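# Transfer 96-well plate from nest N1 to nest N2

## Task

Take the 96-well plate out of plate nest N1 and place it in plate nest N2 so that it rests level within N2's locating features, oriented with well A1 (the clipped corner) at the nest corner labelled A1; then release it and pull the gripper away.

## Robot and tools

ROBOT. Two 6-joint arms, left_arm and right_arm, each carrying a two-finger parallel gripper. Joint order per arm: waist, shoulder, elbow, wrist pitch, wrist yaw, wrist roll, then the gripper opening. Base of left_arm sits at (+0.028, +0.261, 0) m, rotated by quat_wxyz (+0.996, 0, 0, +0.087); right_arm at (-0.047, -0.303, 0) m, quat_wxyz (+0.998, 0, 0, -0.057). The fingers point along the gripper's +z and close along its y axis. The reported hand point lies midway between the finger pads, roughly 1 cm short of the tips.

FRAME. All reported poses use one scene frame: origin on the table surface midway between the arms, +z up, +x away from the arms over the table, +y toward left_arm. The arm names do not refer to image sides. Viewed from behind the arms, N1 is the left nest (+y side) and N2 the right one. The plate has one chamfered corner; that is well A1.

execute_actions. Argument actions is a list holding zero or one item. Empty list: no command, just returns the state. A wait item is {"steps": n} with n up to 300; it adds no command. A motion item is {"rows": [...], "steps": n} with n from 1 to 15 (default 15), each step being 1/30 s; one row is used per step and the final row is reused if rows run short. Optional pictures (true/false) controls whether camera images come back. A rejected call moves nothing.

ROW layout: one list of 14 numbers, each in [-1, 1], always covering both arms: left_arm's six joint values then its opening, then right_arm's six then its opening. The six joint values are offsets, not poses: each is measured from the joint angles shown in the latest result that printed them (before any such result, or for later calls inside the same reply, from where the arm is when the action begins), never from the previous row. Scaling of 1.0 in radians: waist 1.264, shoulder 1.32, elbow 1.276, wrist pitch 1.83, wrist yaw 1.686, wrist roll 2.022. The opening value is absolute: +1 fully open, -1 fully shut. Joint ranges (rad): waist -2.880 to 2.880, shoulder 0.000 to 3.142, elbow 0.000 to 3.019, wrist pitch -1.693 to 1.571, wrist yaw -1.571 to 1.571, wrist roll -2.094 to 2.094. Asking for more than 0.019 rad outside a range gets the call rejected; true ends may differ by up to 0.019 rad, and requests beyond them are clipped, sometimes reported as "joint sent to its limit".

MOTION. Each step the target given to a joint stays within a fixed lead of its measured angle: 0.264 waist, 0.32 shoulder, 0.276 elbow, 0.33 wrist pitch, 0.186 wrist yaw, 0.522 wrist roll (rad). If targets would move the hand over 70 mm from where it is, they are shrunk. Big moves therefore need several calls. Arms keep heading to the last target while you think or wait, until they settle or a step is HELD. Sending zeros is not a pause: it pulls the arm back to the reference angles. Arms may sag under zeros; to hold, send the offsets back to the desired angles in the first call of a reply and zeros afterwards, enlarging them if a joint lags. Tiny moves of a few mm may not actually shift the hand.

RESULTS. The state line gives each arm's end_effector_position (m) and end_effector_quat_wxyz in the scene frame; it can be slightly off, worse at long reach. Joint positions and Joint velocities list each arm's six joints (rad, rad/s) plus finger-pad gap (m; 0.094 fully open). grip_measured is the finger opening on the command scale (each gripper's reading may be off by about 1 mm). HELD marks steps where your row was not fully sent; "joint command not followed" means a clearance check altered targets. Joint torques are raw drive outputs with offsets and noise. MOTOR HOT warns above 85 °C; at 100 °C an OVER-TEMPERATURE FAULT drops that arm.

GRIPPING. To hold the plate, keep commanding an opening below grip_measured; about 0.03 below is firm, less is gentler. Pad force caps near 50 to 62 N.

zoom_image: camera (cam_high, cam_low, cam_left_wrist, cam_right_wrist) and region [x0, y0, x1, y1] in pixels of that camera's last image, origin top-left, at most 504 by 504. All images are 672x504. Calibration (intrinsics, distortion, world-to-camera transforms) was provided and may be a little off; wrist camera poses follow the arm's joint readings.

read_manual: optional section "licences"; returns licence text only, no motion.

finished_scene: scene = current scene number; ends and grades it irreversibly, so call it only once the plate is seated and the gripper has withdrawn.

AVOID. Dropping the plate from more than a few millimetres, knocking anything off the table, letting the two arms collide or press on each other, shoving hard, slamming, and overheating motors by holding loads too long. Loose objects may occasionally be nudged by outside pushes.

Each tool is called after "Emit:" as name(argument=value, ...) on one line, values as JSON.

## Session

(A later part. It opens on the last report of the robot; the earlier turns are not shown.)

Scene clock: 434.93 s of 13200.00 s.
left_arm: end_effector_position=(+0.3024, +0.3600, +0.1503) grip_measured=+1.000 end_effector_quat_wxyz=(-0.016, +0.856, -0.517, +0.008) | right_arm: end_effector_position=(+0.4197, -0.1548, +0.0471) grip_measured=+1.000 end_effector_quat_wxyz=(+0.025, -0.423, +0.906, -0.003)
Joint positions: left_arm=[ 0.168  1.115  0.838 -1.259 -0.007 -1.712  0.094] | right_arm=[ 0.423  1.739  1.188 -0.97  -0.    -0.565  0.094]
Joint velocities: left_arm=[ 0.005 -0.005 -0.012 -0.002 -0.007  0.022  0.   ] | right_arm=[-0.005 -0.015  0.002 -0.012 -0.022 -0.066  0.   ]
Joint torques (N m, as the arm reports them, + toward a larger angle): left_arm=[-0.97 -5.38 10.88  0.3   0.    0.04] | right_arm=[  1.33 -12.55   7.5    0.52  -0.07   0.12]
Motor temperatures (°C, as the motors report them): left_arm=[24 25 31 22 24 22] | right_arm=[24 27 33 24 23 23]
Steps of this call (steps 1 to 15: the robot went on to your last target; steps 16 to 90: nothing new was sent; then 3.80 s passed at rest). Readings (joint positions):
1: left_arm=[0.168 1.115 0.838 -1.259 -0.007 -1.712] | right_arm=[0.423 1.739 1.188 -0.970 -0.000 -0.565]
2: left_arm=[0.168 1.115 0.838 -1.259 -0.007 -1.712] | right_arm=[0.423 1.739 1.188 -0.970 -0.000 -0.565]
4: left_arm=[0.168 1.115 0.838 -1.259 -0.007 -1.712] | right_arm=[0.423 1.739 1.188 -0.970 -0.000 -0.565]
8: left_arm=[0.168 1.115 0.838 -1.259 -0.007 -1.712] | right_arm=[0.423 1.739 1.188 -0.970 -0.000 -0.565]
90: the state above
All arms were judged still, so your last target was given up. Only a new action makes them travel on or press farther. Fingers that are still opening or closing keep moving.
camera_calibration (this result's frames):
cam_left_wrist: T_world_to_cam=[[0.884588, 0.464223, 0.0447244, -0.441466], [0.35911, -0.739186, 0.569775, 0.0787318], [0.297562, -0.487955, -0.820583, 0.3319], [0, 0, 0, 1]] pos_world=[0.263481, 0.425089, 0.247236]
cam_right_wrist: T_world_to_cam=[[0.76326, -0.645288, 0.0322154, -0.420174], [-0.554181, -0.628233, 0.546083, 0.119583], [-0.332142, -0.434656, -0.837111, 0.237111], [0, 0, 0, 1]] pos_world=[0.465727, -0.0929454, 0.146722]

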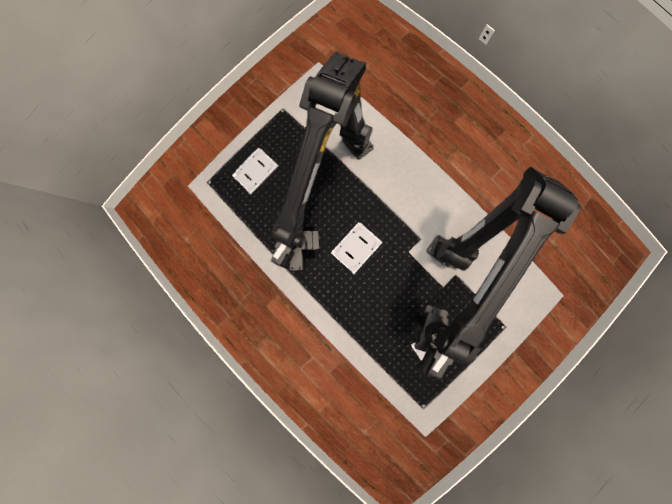

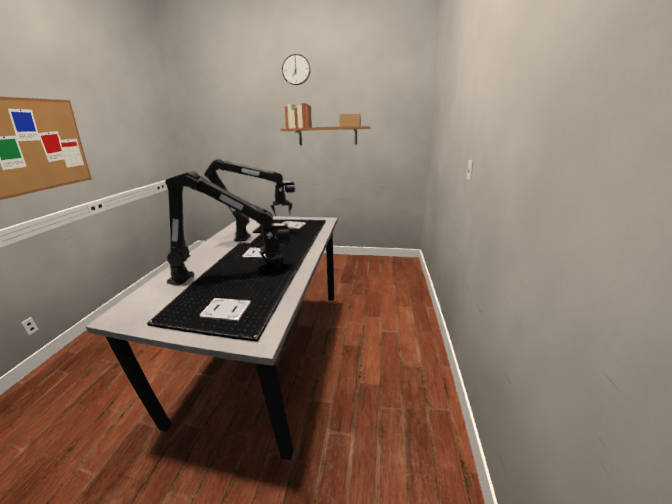

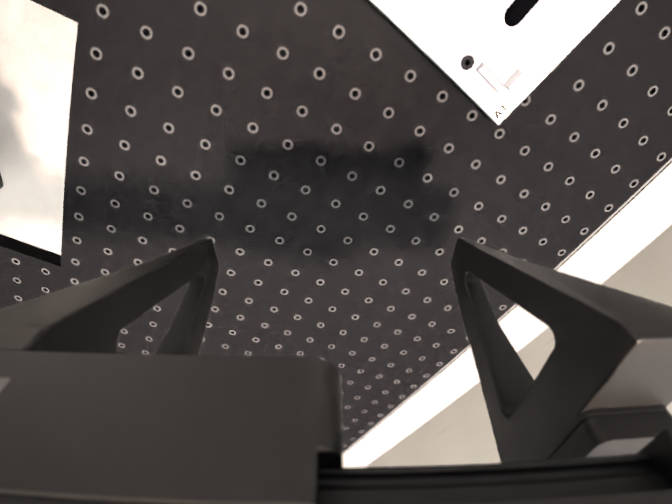

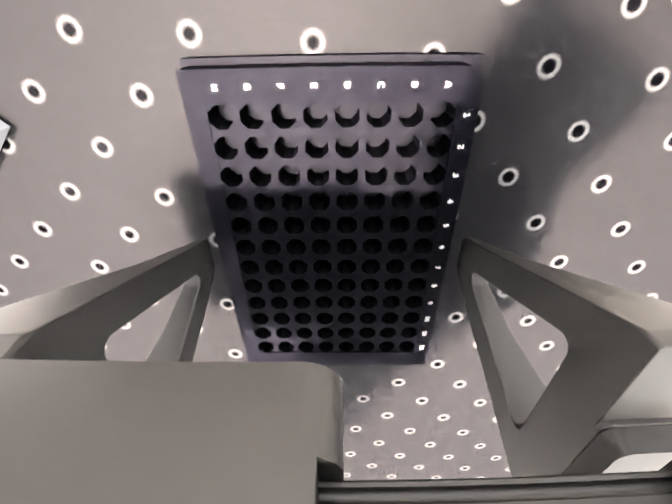

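Emit:
execute_actions(actions=[{"rows": [[0,0.003,0.01,0,0,0,1, 0.009,-0.0015,-0.001,0.0066,0,0.004,0.99],[0,0.003,0.01,0,0,0,1, 0.009,-0.0015,-0.002,0.0066,0,0.004,0.98],[0,0.003,0.01,0,0,0,1, 0.009,-0.0015,-0.003,0.0066,0,0.004,0.965],[0,0.003,0.01,0,0,0,1, 0.009,-0.0015,-0.004,0.0066,0,0.004,0.95],[0,0.003,0.01,0,0,0,1, 0.009,-0.0015,-0.004,0.0066,0,0.004,0.935],[0,0.003,0.01,0,0,0,1, 0.009,-0.0015,-0.004,0.0066,0,0.004,0.92],[0,0.003,0.01,0,0,0,1, 0.009,-0.0015,-0.004,0.0066,0,0.004,0.905],[0,0.003,0.01,0,0,0,1, 0.009,-0.0015,-0.004,0.0066,0,0.004,0.89],[0,0.003,0.01,0,0,0,1, 0.009,-0.0015,-0.004,0.0066,0,0.004,0.88],[0,0.003,0.01,0,0,0,1, 0.009,-0.0015,-0.004,0.0066,0,0.004,0.87],[0,0.003,0.01,0,0,0,1, 0.009,-0.0015,-0.004,0.0066,0,0.004,0.86],[0,0.003,0.01,0,0,0,1, 0.009,-0.0015,-0.004,0.0066,0,0.004,0.85]], "steps": 15}])

Scene clock: 440.47 s of 13200.00 s.
left_arm: end_effector_position=(+0.3024, +0.3600, +0.1503) grip_measured=+1.000 end_effector_quat_wxyz=(-0.016, +0.856, -0.517, +0.008) | right_arm: end_effector_position=(+0.4177, -0.1554, +0.0453) grip_measured=+0.852 end_effector_quat_wxyz=(+0.023, -0.423, +0.906, -0.003)
Joint positions: left_arm=[ 0.168  1.115  0.838 -1.259 -0.007 -1.712  0.094] | right_arm=[ 0.423  1.739  1.183 -0.969 -0.    -0.565  0.087]
Joint velocities: left_arm=[-0.005  0.005 -0.007 -0.007 -0.066 -0.022  0.   ] | right_arm=[-0.005 -0.005  0.012 -0.002 -0.037 -0.007 -0.   ]
Joint torques (N m, as the arm reports them, + toward a larger angle): left_arm=[-0.93 -5.43 10.88  0.29  0.    0.04] | right_arm=[  1.27 -12.32   7.5    0.48  -0.07   0.12]
Motor temperatures (°C, as the motors report them): left_arm=[24 25 32 22 24 22] | right_arm=[24 27 33 24 23 23]
Steps of this call (steps 1 to 90: nothing new was sent; then 2.03 s passed at rest; steps 91 to 105: all 15 steps of this action). Readings (joint positions):
91: left_arm=[0.168 1.115 0.838 -1.259 -0.007 -1.712] | right_arm=[0.423 1.739 1.188 -0.970 -0.000 -0.565]
92: left_arm=[0.168 1.115 0.838 -1.259 -0.007 -1.712] | right_arm=[0.423 1.739 1.188 -0.970 -0.000 -0.565]
94: left_arm=[0.168 1.115 0.838 -1.259 -0.007 -1.712] | right_arm=[0.423 1.739 1.187 -0.970 -0.000 -0.565]
98: left_arm=[0.168 1.115 0.838 -1.259 -0.007 -1.712] | right_arm=[0.423 1.739 1.183 -0.969 -0.000 -0.565]
105: the state above
camera_calibration (this result's frames):
cam_left_wrist: T_world_to_cam=[[0.884588, 0.464223, 0.0447244, -0.441466], [0.35911, -0.739186, 0.569775, 0.0787318], [0.297562, -0.487955, -0.820583, 0.3319], [0, 0, 0, 1]] pos_world=[0.263481, 0.425089, 0.247236]
cam_right_wrist: T_world_to_cam=[[0.763395, -0.645245, 0.0297826, -0.418889], [-0.551792, -0.627472, 0.549368, 0.117953], [-0.335789, -0.435818, -0.83505, 0.235878], [0, 0, 0, 1]] pos_world=[0.464068, -0.0934739, 0.144646]

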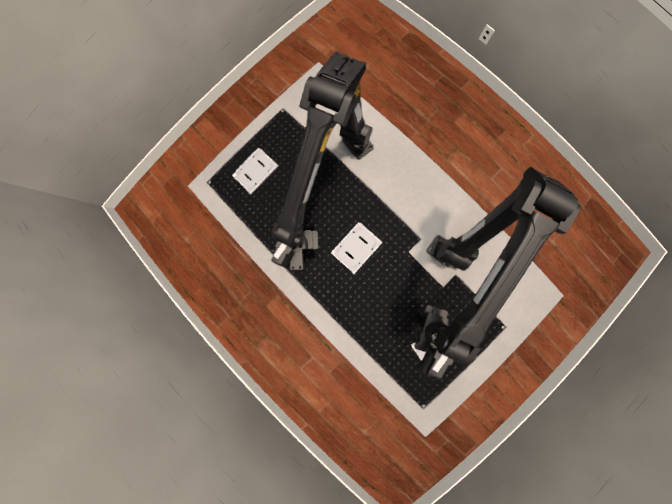

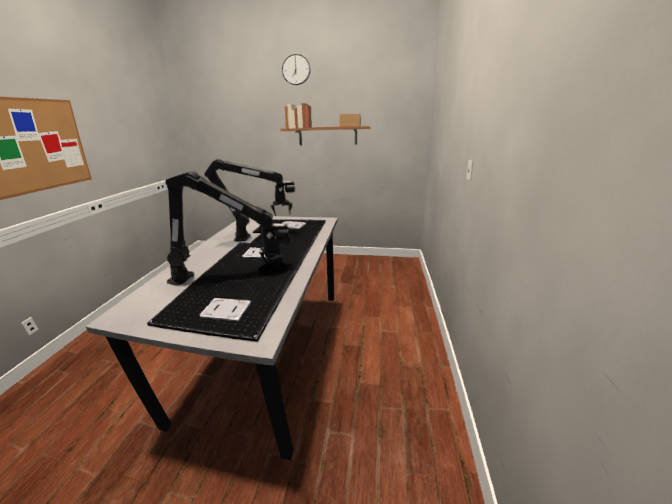

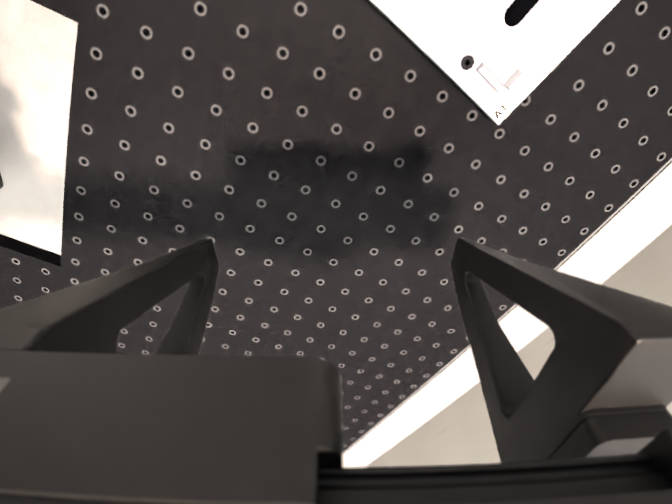

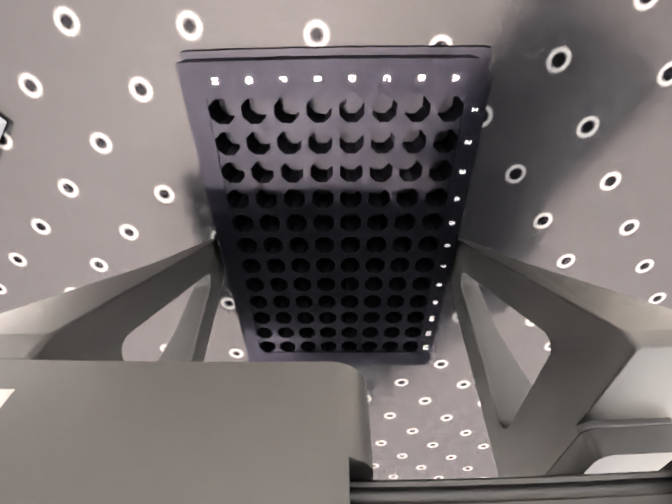

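Emit:
execute_actions(actions=[{"rows": [[0,0.003,0.01,0,0,0,1, 0.009,-0.0015,0,0.006,0,0.004,0.84],[0,0.003,0.01,0,0,0,1, 0.009,-0.0015,0,0.006,0,0.004,0.83],[0,0.003,0.01,0,0,0,1, 0.009,-0.0015,0,0.006,0,0.004,0.82],[0,0.003,0.01,0,0,0,1, 0.009,-0.0015,0,0.006,0,0.004,0.81],[0,0.003,0.01,0,0,0,1, 0.009,-0.0015,0,0.006,0,0.004,0.80],[0,0.003,0.01,0,0,0,1, 0.009,-0.0015,0,0.006,0,0.004,0.79],[0,0.003,0.01,0,0,0,1, 0.009,-0.0015,0,0.006,0,0.004,0.78],[0,0.003,0.01,0,0,0,1, 0.009,-0.0015,0,0.006,0,0.004,0.77],[0,0.003,0.01,0,0,0,1, 0.009,-0.0015,0,0.006,0,0.004,0.76],[0,0.003,0.01,0,0,0,1, 0.009,-0.0015,0,0.006,0,0.004,0.75],[0,0.003,0.01,0,0,0,1, 0.009,-0.0015,0,0.006,0,0.004,0.74],[0,0.003,0.01,0,0,0,1, 0.009,-0.0015,0,0.006,0,0.004,0.73],[0,0.003,0.01,0,0,0,1, 0.009,-0.0015,0,0.006,0,0.004,0.72],[0,0.003,0.01,0,0,0,1, 0.009,-0.0015,0,0.006,0,0.004,0.71],[0,0.003,0.01,0,0,0,1, 0.009,-0.0015,0,0.006,0,0.004,0.70]], "steps": 15}], pictures=false)

Emit:
execute_actions(actions=[{"rows": [[0,0,0,0,0,0,1, 0,0,0,0,0,0,0.70]], "steps": 8}])

Scene clock: 445.17 s of 13200.00 s.
left_arm: end_effector_position=(+0.3024, +0.3600, +0.1503) grip_measured=+1.000 end_effector_quat_wxyz=(-0.016, +0.856, -0.517, +0.008) | right_arm: end_effector_position=(+0.4177, -0.1554, +0.0453) grip_measured=+0.718 end_effector_quat_wxyz=(+0.023, -0.423, +0.906, -0.003)
Joint positions: left_arm=[ 0.168  1.115  0.838 -1.259 -0.007 -1.712  0.094] | right_arm=[ 0.423  1.739  1.183 -0.969 -0.    -0.565  0.081]
Joint velocities: left_arm=[-0.005  0.005 -0.002 -0.002  0.007 -0.051  0.   ] | right_arm=[-0.015 -0.005  0.002 -0.012  0.037  0.007 -0.006]
Joint torques (N m, as the arm reports them, + toward a larger angle): left_arm=[-0.9  -5.37 10.88  0.3   0.01  0.04] | right_arm=[  1.34 -12.36   7.37   0.46  -0.08   0.12]
Motor temperatures (°C, as the motors report them): left_arm=[24 25 32 22 24 22] | right_arm=[24 27 33 24 23 23]
Steps of this call (steps 1 to 15: the robot went on to your last target; steps 16 to 90: nothing new was sent; then 1.20 s passed at rest; steps 91 to 105: all 15 steps of this action). Readings (joint positions):
91: left_arm=[0.168 1.115 0.838 -1.259 -0.007 -1.712] | right_arm=[0.423 1.739 1.183 -0.969 -0.000 -0.565]
92: left_arm=[0.168 1.115 0.838 -1.259 -0.007 -1.712] | right_arm=[0.423 1.739 1.183 -0.969 -0.000 -0.565]
94: left_arm=[0.168 1.115 0.838 -1.259 -0.007 -1.712] | right_arm=[0.423 1.739 1.183 -0.969 -0.000 -0.565]
98: left_arm=[0.168 1.115 0.838 -1.259 -0.007 -1.712] | right_arm=[0.423 1.739 1.183 -0.969 -0.000 -0.565]
105: the state above

Scene clock: 445.43 s of 13200.00 s.
left_arm: end_effector_position=(+0.3024, +0.3600, +0.1503) grip_measured=+1.000 end_effector_quat_wxyz=(-0.016, +0.856, -0.517, +0.008) | right_arm: end_effector_position=(+0.4177, -0.1554, +0.0453) grip_measured=+0.716 end_effector_quat_wxyz=(+0.023, -0.423, +0.906, -0.003)
Joint positions: left_arm=[ 0.168  1.115  0.838 -1.259 -0.007 -1.712  0.094] | right_arm=[ 0.423  1.739  1.183 -0.969 -0.    -0.565  0.081]
Joint velocities: left_arm=[-0.005 -0.015  0.007 -0.007 -0.007  0.007  0.   ] | right_arm=[-0.005 -0.005 -0.007 -0.002  0.022 -0.051 -0.001]
Joint torques (N m, as the arm reports them, + toward a larger angle): left_arm=[-0.97 -5.69  9.76  0.3   0.01  0.04] | right_arm=[  0.25 -12.39   7.35   0.06  -0.08   0.03]
Motor temperatures (°C, as the motors report them): left_arm=[24 25 32 22 24 22] | right_arm=[24 27 33 24 23 23]
Steps of this call (steps 1 to 8: all 8 steps of this action). Readings (joint positions):
1: left_arm=[0.168 1.115 0.838 -1.259 -0.007 -1.712] | right_arm=[0.423 1.739 1.183 -0.969 -0.000 -0.565]
2: left_arm=[0.168 1.115 0.838 -1.259 -0.007 -1.712] | right_arm=[0.423 1.739 1.183 -0.969 -0.000 -0.565]
4: left_arm=[0.168 1.115 0.838 -1.259 -0.007 -1.712] | right_arm=[0.423 1.739 1.183 -0.969 -0.000 -0.565]
8: the state above
camera_calibration (this result's frames):
cam_left_wrist: T_world_to_cam=[[0.884588, 0.464223, 0.0447244, -0.441466], [0.35911, -0.739186, 0.569775, 0.0787318], [0.297562, -0.487955, -0.820583, 0.3319], [0, 0, 0, 1]] pos_world=[0.263481, 0.425089, 0.247236]
cam_right_wrist: T_world_to_cam=[[0.763395, -0.645245, 0.0297826, -0.418889], [-0.551792, -0.627472, 0.549368, 0.117953], [-0.335789, -0.435818, -0.83505, 0.235878], [0, 0, 0, 1]] pos_world=[0.464068, -0.0934739, 0.144646]

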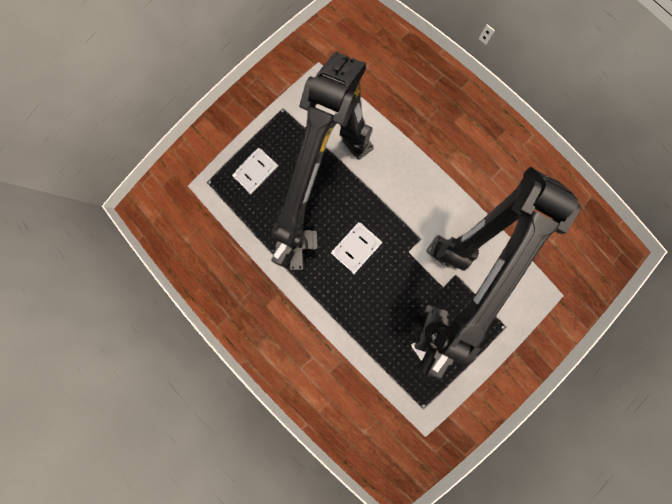

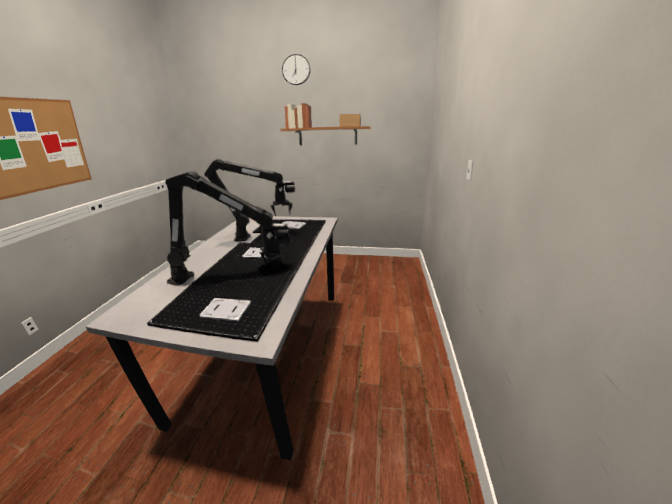

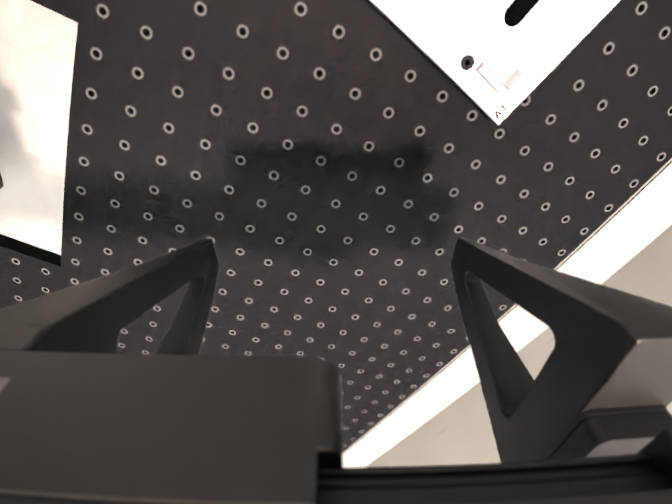

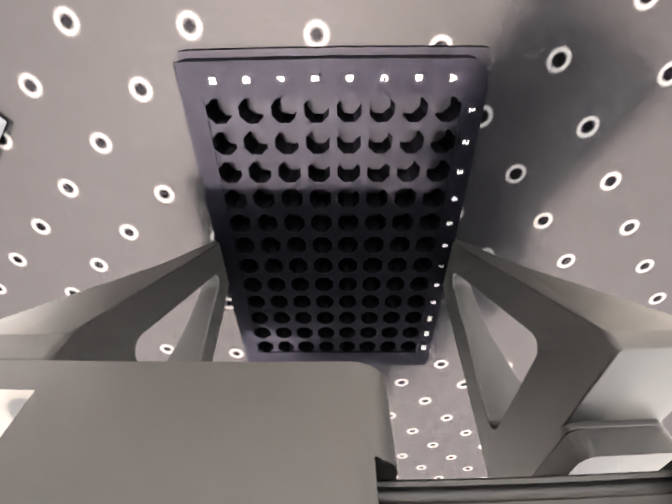

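Emit:
execute_actions(actions=[{"rows": [[0,0.003,0.01,0,0,0,1, 0,-0.003,0,-0.002,0,0,0.69],[0,0.003,0.01,0,0,0,1, 0,-0.0075,-0.0003,-0.0048,0,0,0.68],[0,0.003,0.01,0,0,0,1, 0,-0.0146,-0.0013,-0.0091,0,0,0.675],[0,0.003,0.01,0,0,0,1, -0.0005,-0.0208,-0.0028,-0.0126,0,0,0.675],[0,0.003,0.01,0,0,0,1, -0.0022,-0.0286,-0.0046,-0.0169,0,0,0.675],[0,0.003,0.01,0,0,0,1, -0.0058,-0.0374,-0.0066,-0.0218,0,0,0.675],[0,0.003,0.01,0,0,0,1, -0.0118,-0.0467,-0.0088,-0.027,0,0,0.675],[0,0.003,0.01,0,0,0,1, -0.0205,-0.056,-0.011,-0.0323,0,0,0.675],[0,0.003,0.01,0,0,0,1, -0.0321,-0.0648,-0.013,-0.0372,0,0,0.675],[0,0.003,0.01,0,0,0,1, -0.0466,-0.0726,-0.0149,-0.0415,0,0,0.675],[0,0.003,0.01,0,0,0,1, -0.0637,-0.0788,-0.0163,-0.045,0,0,0.675],[0,0.003,0.01,0,0,0,1, -0.0833,-0.0829,-0.0173,-0.0473,0,0,0.675],[0,0.003,0.01,0,0,0,1, -0.1048,-0.0844,-0.0176,-0.0481,0,0,0.675],[0,0.003,0.01,0,0,0,1, -0.1275,-0.0844,-0.0176,-0.0481,0,0,0.675],[0,0.003,0.01,0,0,0,1, -0.1507,-0.0844,-0.0176,-0.0481,0,0,0.675]], "steps": 15}], pictures=false)

Emit:
execute_actions(actions=[{"rows": [[0,0,0,0,0,0,1, -0.0882,-0.007,0.004,-0.004,0,0,0.675],[0,0,0,0,0,0,1, -0.1114,-0.007,0.004,-0.004,0,0,0.675],[0,0,0,0,0,0,1, -0.1345,-0.007,0.004,-0.004,0,0,0.675],[0,0,0,0,0,0,1, -0.1577,-0.007,0.004,-0.004,0,0,0.675],[0,0,0,0,0,0,1, -0.1809,-0.007,0.004,-0.004,0,0,0.675],[0,0,0,0,0,0,1, -0.2041,-0.007,0.004,-0.004,0,0,0.675],[0,0,0,0,0,0,1, -0.2273,-0.007,0.004,-0.004,0,0,0.675],[0,0,0,0,0,0,1, -0.2504,-0.007,0.004,-0.004,0,0,0.675],[0,0,0,0,0,0,1, -0.2736,-0.007,0.004,-0.004,0,0,0.675],[0,0,0,0,0,0,1, -0.2968,-0.007,0.004,-0.004,0,0,0.675],[0,0,0,0,0,0,1, -0.32,-0.007,0.004,-0.004,0,0,0.675],[0,0,0,0,0,0,1, -0.3432,-0.007,0.004,-0.004,0,0,0.675],[0,0,0,0,0,0,1, -0.3663,-0.007,0.004,-0.004,0,0,0.675],[0,0,0,0,0,0,1, -0.3895,-0.007,0.004,-0.004,0,0,0.675],[0,0,0,0,0,0,1, -0.4127,-0.007,0.004,-0.004,0,0,0.675]], "steps": 15}], pictures=false)

Emit:
execute_actions(actions=[{"rows": [[0,0,0,0,0,0,1, -0.0879,-0.005,0.004,-0.003,0,0,0.675],[0,0,0,0,0,0,1, -0.1099,-0.005,0.004,-0.003,0,0,0.675],[0,0,0,0,0,0,1, -0.1307,-0.005,0.004,-0.003,0,0,0.675],[0,0,0,0,0,0,1, -0.1498,-0.005,0.004,-0.003,0,0,0.675],[0,0,0,0,0,0,1, -0.167,-0.005,0.004,-0.003,0,0,0.675],[0,0,0,0,0,0,1, -0.182,-0.005,0.004,-0.003,0,0,0.675],[0,0,0,0,0,0,1, -0.1948,-0.005,0.004,-0.003,0,0,0.675],[0,0,0,0,0,0,1, -0.2052,-0.005,0.004,-0.003,0,0,0.675],[0,0,0,0,0,0,1, -0.2134,-0.005,0.004,-0.003,0,0,0.675],[0,0,0,0,0,0,1, -0.2194,-0.005,0.004,-0.003,0,0,0.675],[0,0,0,0,0,0,1, -0.2234,-0.005,0.004,-0.003,0,0,0.675],[0,0,0,0,0,0,1, -0.2258,-0.005,0.004,-0.003,0,0,0.675],[0,0,0,0,0,0,1, -0.227,-0.005,0.004,-0.003,0,0,0.675],[0,0,0,0,0,0,1, -0.2273,-0.005,0.004,-0.003,0,0,0.675],[0,0,0,0,0,0,1, -0.2273,-0.005,0.004,-0.003,0,0,0.675]], "steps": 15}], pictures=false)

Emit:
execute_actions(actions=[{"steps": 12}])

Scene clock: 473.97 s of 13200.00 s.
left_arm: end_effector_position=(+0.3024, +0.3600, +0.1503) grip_measured=+1.000 end_effector_quat_wxyz=(-0.016, +0.856, -0.517, +0.008) | right_arm: end_effector_position=(+0.4076, -0.2076, +0.0818) grip_measured=+0.702 end_effector_quat_wxyz=(+0.023, -0.377, +0.926, -0.003)
Joint positions: left_arm=[ 0.168  1.115  0.838 -1.259 -0.007 -1.712  0.094] | right_arm=[ 0.322  1.637  1.157 -1.045 -0.002 -0.565  0.08 ]
Joint velocities: left_arm=[-0.015  0.005 -0.002  0.007  0.022  0.095  0.   ] | right_arm=[-0.864 -0.259  0.017  0.007  0.022  0.037 -0.001]
Joint torques (N m, as the arm reports them, + toward a larger angle): left_arm=[-0.96 -5.37 10.88  0.31  0.    0.04] | right_arm=[ -2.77 -11.41   7.82  -0.49   0.03   0.01]
Motor temperatures (°C, as the motors report them): left_arm=[24 25 31 22 24 22] | right_arm=[24 27 32 24 23 23]
Steps of this call (steps 1 to 15: the robot went on to your last target; steps 16 to 90: nothing new was sent; then 25.03 s passed at rest; steps 91 to 105: all 15 steps of this action). Readings (joint positions):
91: left_arm=[0.168 1.115 0.838 -1.259 -0.007 -1.712] | right_arm=[0.423 1.739 1.183 -0.969 -0.000 -0.565]
92: left_arm=[0.168 1.115 0.838 -1.259 -0.007 -1.712] | right_arm=[0.423 1.739 1.183 -0.969 -0.000 -0.565]
94: left_arm=[0.168 1.115 0.838 -1.259 -0.007 -1.712] | right_arm=[0.423 1.738 1.183 -0.973 -0.000 -0.565]
98: left_arm=[0.168 1.115 0.838 -1.259 -0.007 -1.712] | right_arm=[0.422 1.717 1.170 -1.000 -0.000 -0.565]
105: the state above

Scene clock: 474.47 s of 13200.00 s.
left_arm: end_effector_position=(+0.3024, +0.3600, +0.1503) grip_measured=+1.000 end_effector_quat_wxyz=(-0.016, +0.856, -0.517, +0.008) | right_arm: end_effector_position=(+0.4028, -0.4211, +0.0864) grip_measured=+0.702 end_effector_quat_wxyz=(+0.026, -0.154, +0.988, -0.010)
Joint positions: left_arm=[ 0.168  1.115  0.838 -1.259 -0.007 -1.712  0.094] | right_arm=[-0.141  1.627  1.157 -1.045 -0.002 -0.565  0.08 ]
Joint velocities: left_arm=[-0.005 -0.015  0.017 -0.002 -0.125 -0.037  0.   ] | right_arm=[-0.796 -0.015 -0.002 -0.002  0.139  0.051  0.   ]
Joint torques (N m, as the arm reports them, + toward a larger angle): left_arm=[-0.94 -5.72  9.75  0.3   0.    0.04] | right_arm=[ -0.34 -10.8    8.16  -0.23  -0.12   0.04]
Motor temperatures (°C, as the motors report them): left_arm=[24 25 31 22 24 22] | right_arm=[24 27 32 24 23 23]
Steps of this call (steps 1 to 15: all 15 steps of this action). Readings (joint positions):
1: left_arm=[0.168 1.115 0.838 -1.259 -0.007 -1.712] | right_arm=[0.291 1.631 1.157 -1.045 -0.002 -0.565]
2: left_arm=[0.168 1.115 0.838 -1.259 -0.007 -1.712] | right_arm=[0.257 1.628 1.157 -1.045 -0.002 -0.565]
4: left_arm=[0.168 1.115 0.838 -1.259 -0.007 -1.712] | right_arm=[0.187 1.627 1.157 -1.045 -0.002 -0.565]
8: left_arm=[0.168 1.115 0.838 -1.259 -0.007 -1.712] | right_arm=[0.055 1.627 1.157 -1.045 -0.002 -0.565]
15: the state above

Scene clock: 474.97 s of 13200.00 s.
left_arm: end_effector_position=(+0.3024, +0.3600, +0.1503) grip_measured=+1.000 end_effector_quat_wxyz=(-0.016, +0.856, -0.517, +0.008) | right_arm: end_effector_position=(+0.3490, -0.5469, +0.0864) grip_measured=+0.702 end_effector_quat_wxyz=(+0.024, -0.007, +1.000, -0.014)
Joint positions: left_arm=[ 0.168  1.115  0.838 -1.259 -0.007 -1.712  0.094] | right_arm=[-0.436  1.627  1.157 -1.045 -0.001 -0.565  0.08 ]
Joint velocities: left_arm=[-0.005 -0.005 -0.002  0.002  0.007  0.007  0.   ] | right_arm=[ 0.005  0.005  0.022 -0.017 -0.022 -0.066 -0.   ]
Joint torques (N m, as the arm reports them, + toward a larger angle): left_arm=[-0.92 -5.71  9.75  0.3   0.    0.04] | right_arm=[  0.65 -11.62   8.23  -0.13  -0.09   0.04]
Motor temperatures (°C, as the motors report them): left_arm=[24 25 31 22 24 22] | right_arm=[24 27 32 24 23 23]
Steps of this call (steps 1 to 15: all 15 steps of this action). Readings (joint positions):
1: left_arm=[0.168 1.115 0.838 -1.259 -0.007 -1.712] | right_arm=[-0.171 1.627 1.157 -1.045 -0.002 -0.565]
2: left_arm=[0.168 1.115 0.838 -1.259 -0.007 -1.712] | right_arm=[-0.203 1.627 1.157 -1.045 -0.002 -0.565]
4: left_arm=[0.168 1.115 0.838 -1.259 -0.007 -1.712] | right_arm=[-0.269 1.627 1.157 -1.045 -0.002 -0.565]
8: left_arm=[0.168 1.115 0.838 -1.259 -0.007 -1.712] | right_arm=[-0.384 1.627 1.157 -1.045 -0.002 -0.565]
15: the state above

Scene clock: 475.37 s of 13200.00 s.
left_arm: end_effector_position=(+0.3024, +0.3600, +0.1503) grip_measured=+1.000 end_effector_quat_wxyz=(-0.016, +0.856, -0.517, +0.008) | right_arm: end_effector_position=(+0.3490, -0.5469, +0.0864) grip_measured=+0.702 end_effector_quat_wxyz=(+0.024, -0.007, +1.000, -0.014)
Joint positions: left_arm=[ 0.168  1.115  0.838 -1.259 -0.007 -1.712  0.094] | right_arm=[-0.436  1.627  1.157 -1.045 -0.001 -0.565  0.08 ]
Joint velocities: left_arm=[ 0.005 -0.005  0.002 -0.022  0.037 -0.081  0.   ] | right_arm=[ 0.005  0.005 -0.037 -0.007 -0.022 -0.007  0.   ]
Joint torques (N m, as the arm reports them, + toward a larger angle): left_arm=[-0.95 -5.74  9.76  0.29  0.    0.04] | right_arm=[  0.93 -11.5    8.13  -0.17  -0.11   0.03]
Motor temperatures (°C, as the motors report them): left_arm=[24 25 31 22 24 22] | right_arm=[24 27 32 24 23 23]
Steps of this call (steps 1 to 12: the robot went on to your last target). Readings (joint positions):
1: left_arm=[0.168 1.115 0.838 -1.259 -0.007 -1.712] | right_arm=[-0.436 1.627 1.157 -1.045 -0.001 -0.565]
2: left_arm=[0.168 1.115 0.838 -1.259 -0.007 -1.712] | right_arm=[-0.436 1.627 1.157 -1.045 -0.001 -0.565]
4: left_arm=[0.168 1.115 0.838 -1.259 -0.007 -1.712] | right_arm=[-0.436 1.627 1.157 -1.045 -0.001 -0.565]
8: left_arm=[0.168 1.115 0.838 -1.259 -0.007 -1.712] | right_arm=[-0.436 1.627 1.157 -1.045 -0.001 -0.565]
12: the state above
camera_calibration (this result's frames):
cam_left_wrist: T_world_to_cam=[[0.884588, 0.464223, 0.0447244, -0.441466], [0.35911, -0.739186, 0.569775, 0.0787318], [0.297562, -0.487955, -0.820583, 0.3319], [0, 0, 0, 1]] pos_world=[0.263481, 0.425089, 0.247236]
cam_right_wrist: T_world_to_cam=[[0.00933756, -0.999346, 0.034933, -0.551244], [-0.840436, 0.0110863, 0.541798, 0.262509], [-0.541831, -0.034418, -0.839783, 0.368386], [0, 0, 0, 1]] pos_world=[0.425372, -0.541114, 0.186394]

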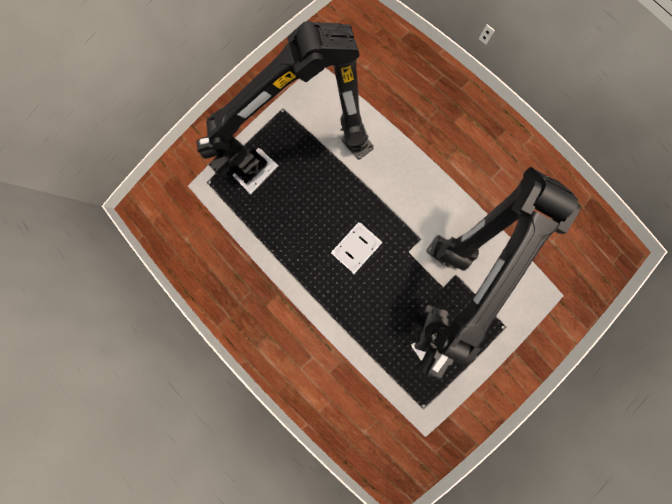

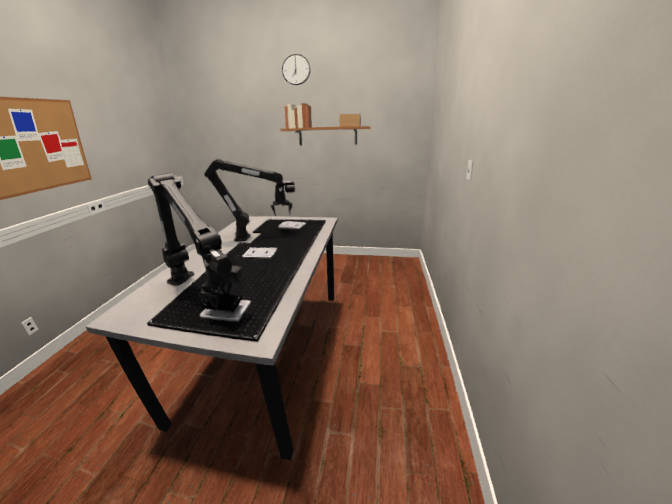

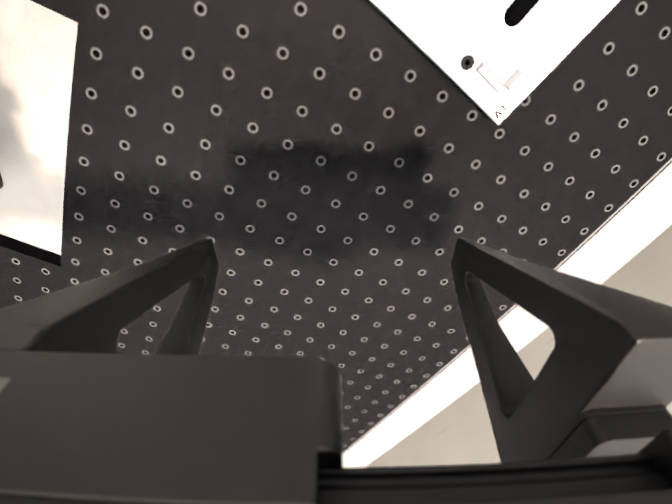

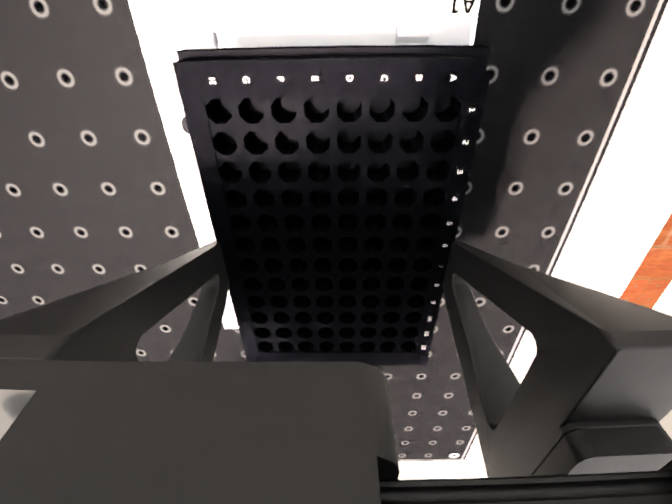

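Emit:
zoom_image(camera="cam_right_wrist", region=[100, 0, 540, 160])

Region (100, 0, 540, 160) of cam_right_wrist's 672x504 image, scaled by 1.145, with more detail than that image has; it fills the top 183 rows of this view, and the rest is white.

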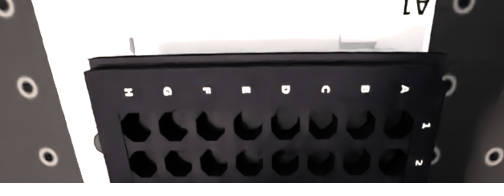

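Emit:
execute_actions(actions=[{"rows": [[0,0.003,0.01,0,0,0,1, 0.007,0.0002,-0.0002,0.002,0,0,0.675],[0,0.003,0.01,0,0,0,1, 0.0085,0.0008,-0.001,0.005,0,0,0.675],[0,0.003,0.01,0,0,0,1, 0.0101,0.0018,-0.002,0.0082,0,0,0.675],[0,0.003,0.01,0,0,0,1, 0.011,0.0031,-0.0034,0.0097,0,0,0.675],[0,0.003,0.01,0,0,0,1, 0.0121,0.0045,-0.0051,0.0115,0,0,0.675],[0,0.003,0.01,0,0,0,1, 0.0134,0.0061,-0.0069,0.0134,0,0,0.675],[0,0.003,0.01,0,0,0,1, 0.0147,0.0078,-0.0088,0.0155,0,0,0.675],[0,0.003,0.01,0,0,0,1, 0.016,0.0096,-0.0108,0.0176,0,0,0.675],[0,0.003,0.01,0,0,0,1, 0.0173,0.0113,-0.0127,0.0197,0,0,0.675],[0,0.003,0.01,0,0,0,1, 0.0185,0.0129,-0.0145,0.0216,0,0,0.675],[0,0.003,0.01,0,0,0,1, 0.0196,0.0143,-0.0162,0.0234,0,0,0.675],[0,0.003,0.01,0,0,0,1, 0.0206,0.0156,-0.0176,0.0249,0,0,0.675],[0,0.003,0.01,0,0,0,1, 0.0213,0.0166,-0.0186,0.0261,0,0,0.675],[0,0.003,0.01,0,0,0,1, 0.0218,0.0172,-0.0194,0.0268,0,0,0.675],[0,0.003,0.01,0,0,0,1, 0.022,0.0174,-0.0196,0.0271,0,0,0.675]], "steps": 15}], pictures=false)

Emit:
execute_actions(actions=[{"steps": 12}])

Scene clock: 493.13 s of 13200.00 s.
left_arm: end_effector_position=(+0.3024, +0.3600, +0.1503) grip_measured=+1.000 end_effector_quat_wxyz=(-0.016, +0.856, -0.517, +0.008) | right_arm: end_effector_position=(+0.3509, -0.5397, +0.0754) grip_measured=+0.702 end_effector_quat_wxyz=(+0.026, -0.015, +0.999, -0.015)
Joint positions: left_arm=[ 0.168  1.115  0.838 -1.259 -0.007 -1.712  0.094] | right_arm=[-0.421  1.633  1.133 -1.01  -0.001 -0.565  0.08 ]
Joint velocities: left_arm=[-0.024 -0.005 -0.002  0.007 -0.081 -0.037  0.   ] | right_arm=[ 0.044  0.034 -0.032  0.037  0.022 -0.007  0.   ]
Joint torques (N m, as the arm reports them, + toward a larger angle): left_arm=[-0.95 -5.34 10.86  0.29  0.01  0.04] | right_arm=[  1.44 -10.86   7.73   0.51  -0.07   0.03]
Motor temperatures (°C, as the motors report them): left_arm=[24 24 31 22 24 22] | right_arm=[24 27 33 24 23 23]
Steps of this call (steps 1 to 15: the robot went on to your last target; steps 16 to 90: nothing new was sent; then 14.27 s passed at rest; steps 91 to 105: all 15 steps of this action). Readings (joint positions):
91: left_arm=[0.168 1.115 0.838 -1.259 -0.007 -1.712] | right_arm=[-0.436 1.627 1.157 -1.045 -0.001 -0.565]
92: left_arm=[0.168 1.115 0.838 -1.259 -0.007 -1.712] | right_arm=[-0.436 1.627 1.157 -1.045 -0.001 -0.565]
94: left_arm=[0.168 1.115 0.838 -1.259 -0.007 -1.712] | right_arm=[-0.436 1.627 1.156 -1.042 -0.001 -0.565]
98: left_arm=[0.168 1.115 0.838 -1.259 -0.007 -1.712] | right_arm=[-0.434 1.627 1.147 -1.031 -0.001 -0.565]
105: the state above

Scene clock: 493.53 s of 13200.00 s.
left_arm: end_effector_position=(+0.3024, +0.3600, +0.1503) grip_measured=+1.000 end_effector_quat_wxyz=(-0.016, +0.856, -0.517, +0.008) | right_arm: end_effector_position=(+0.3508, -0.5385, +0.0722) grip_measured=+0.702 end_effector_quat_wxyz=(+0.024, -0.016, +0.999, -0.014)
Joint positions: left_arm=[ 0.168  1.115  0.838 -1.259 -0.007 -1.712  0.094] | right_arm=[-0.419  1.639  1.13  -1.007 -0.001 -0.565  0.08 ]
Joint velocities: left_arm=[-0.005 -0.005  0.012  0.002  0.066 -0.037  0.   ] | right_arm=[-0.005 -0.005 -0.007  0.012 -0.066 -0.007  0.   ]
Joint torques (N m, as the arm reports them, + toward a larger angle): left_arm=[-0.97 -5.36 10.88  0.29  0.01  0.04] | right_arm=[  0.93 -10.39   7.73   0.51  -0.07   0.03]
Motor temperatures (°C, as the motors report them): left_arm=[24 24 31 22 24 22] | right_arm=[24 27 33 24 23 23]
Steps of this call (steps 1 to 12: the robot went on to your last target). Readings (joint positions):
1: left_arm=[0.168 1.115 0.838 -1.259 -0.007 -1.712] | right_arm=[-0.420 1.635 1.131 -1.009 -0.001 -0.565]
2: left_arm=[0.168 1.115 0.838 -1.259 -0.007 -1.712] | right_arm=[-0.419 1.636 1.131 -1.008 -0.001 -0.565]
4: left_arm=[0.168 1.115 0.838 -1.259 -0.007 -1.712] | right_arm=[-0.419 1.638 1.130 -1.008 -0.001 -0.565]
8: left_arm=[0.168 1.115 0.838 -1.259 -0.007 -1.712] | right_arm=[-0.419 1.639 1.130 -1.007 -0.001 -0.565]
12: the state above
camera_calibration (this result's frames):
cam_left_wrist: T_world_to_cam=[[0.884588, 0.464223, 0.0447244, -0.441466], [0.35911, -0.739186, 0.569775, 0.0787318], [0.297562, -0.487955, -0.820583, 0.3319], [0, 0, 0, 1]] pos_world=[0.263481, 0.425089, 0.247236]
cam_right_wrist: T_world_to_cam=[[0.0269057, -0.999048, 0.0343251, -0.548292], [-0.839967, -0.00397812, 0.542623, 0.263264], [-0.54197, -0.0434316, -0.839274, 0.352856], [0, 0, 0, 1]] pos_world=[0.427123, -0.531398, 0.17211]

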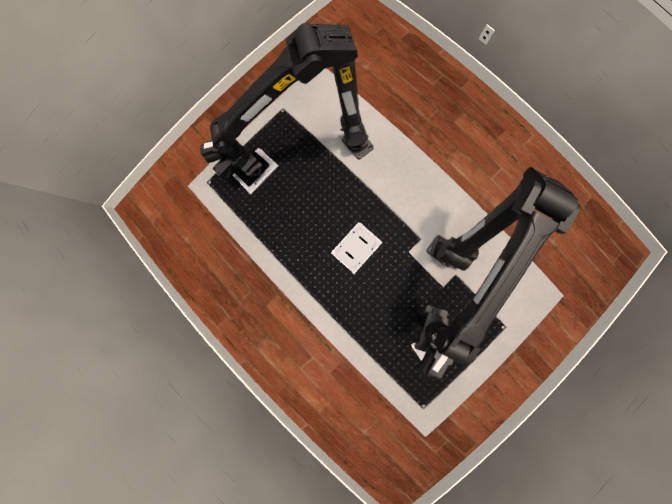

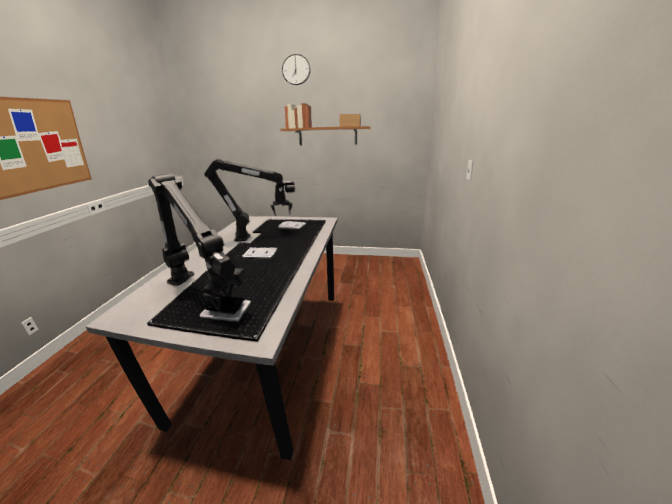

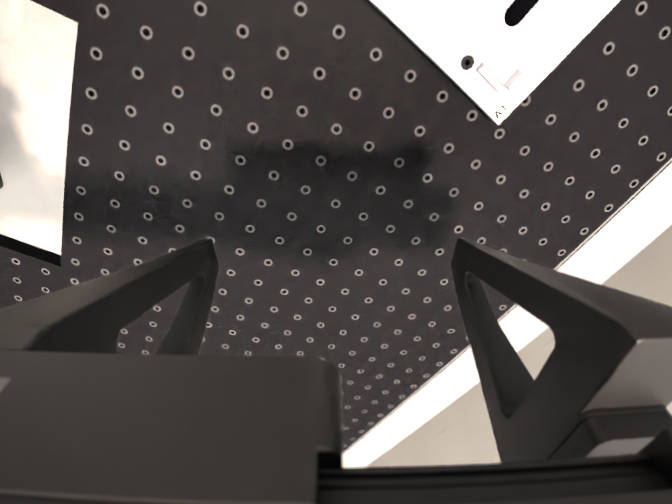

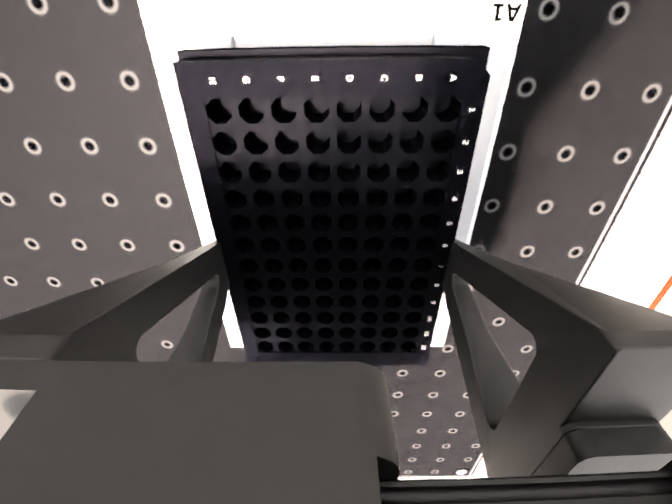

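Emit:
zoom_image(camera="cam_right_wrist", region=[130, 0, 330, 120])

Emit:
zoom_image(camera="cam_right_wrist", region=[340, 0, 540, 120])

Emit:
zoom_image(camera="cam_right_wrist", region=[190, 230, 490, 380])

Region (130, 0, 330, 120) of cam_right_wrist's 672x504 image, scaled by 2.520, with more detail than that image has; it fills the top 302 rows of this view, and the rest is white.

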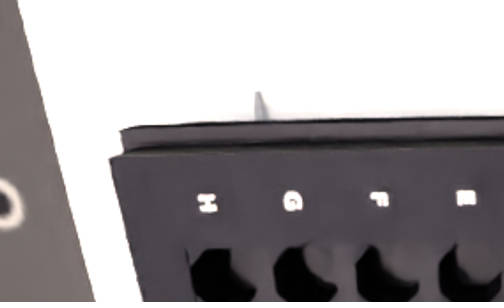

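Region (340, 0, 540, 120) of cam_right_wrist's 672x504 image, scaled by 2.520, with more detail than that image has; it fills the top 302 rows of this view, and the rest is white.

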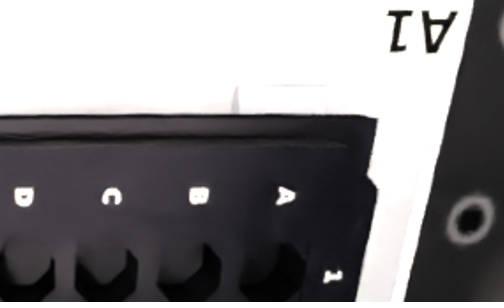

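Region (190, 230, 490, 380) of cam_right_wrist's 672x504 image, scaled by 1.680, with more detail than that image has.

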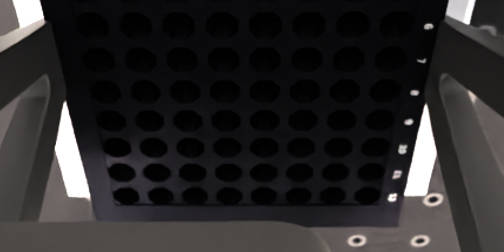

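Emit:
zoom_image(camera="cam_left_wrist", region=[440, 30, 560, 130])

Emit:
zoom_image(camera="cam_low", region=[180, 270, 270, 330])

Region (440, 30, 560, 130) of cam_left_wrist's 672x504 image, scaled by 4.200, with more detail than that image has.

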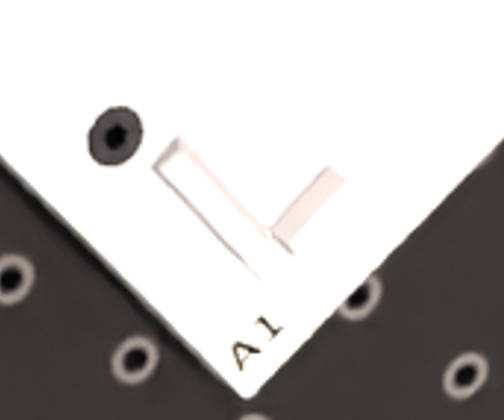

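Region (180, 270, 270, 330) of cam_low's 672x504 image, scaled by 5.600, with more detail than that image has.

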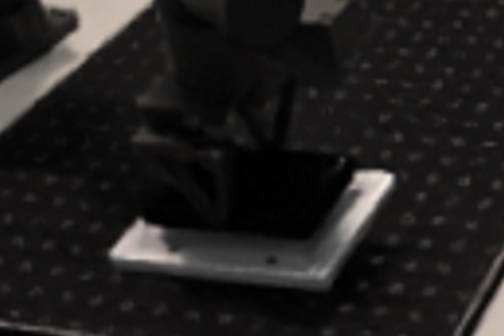

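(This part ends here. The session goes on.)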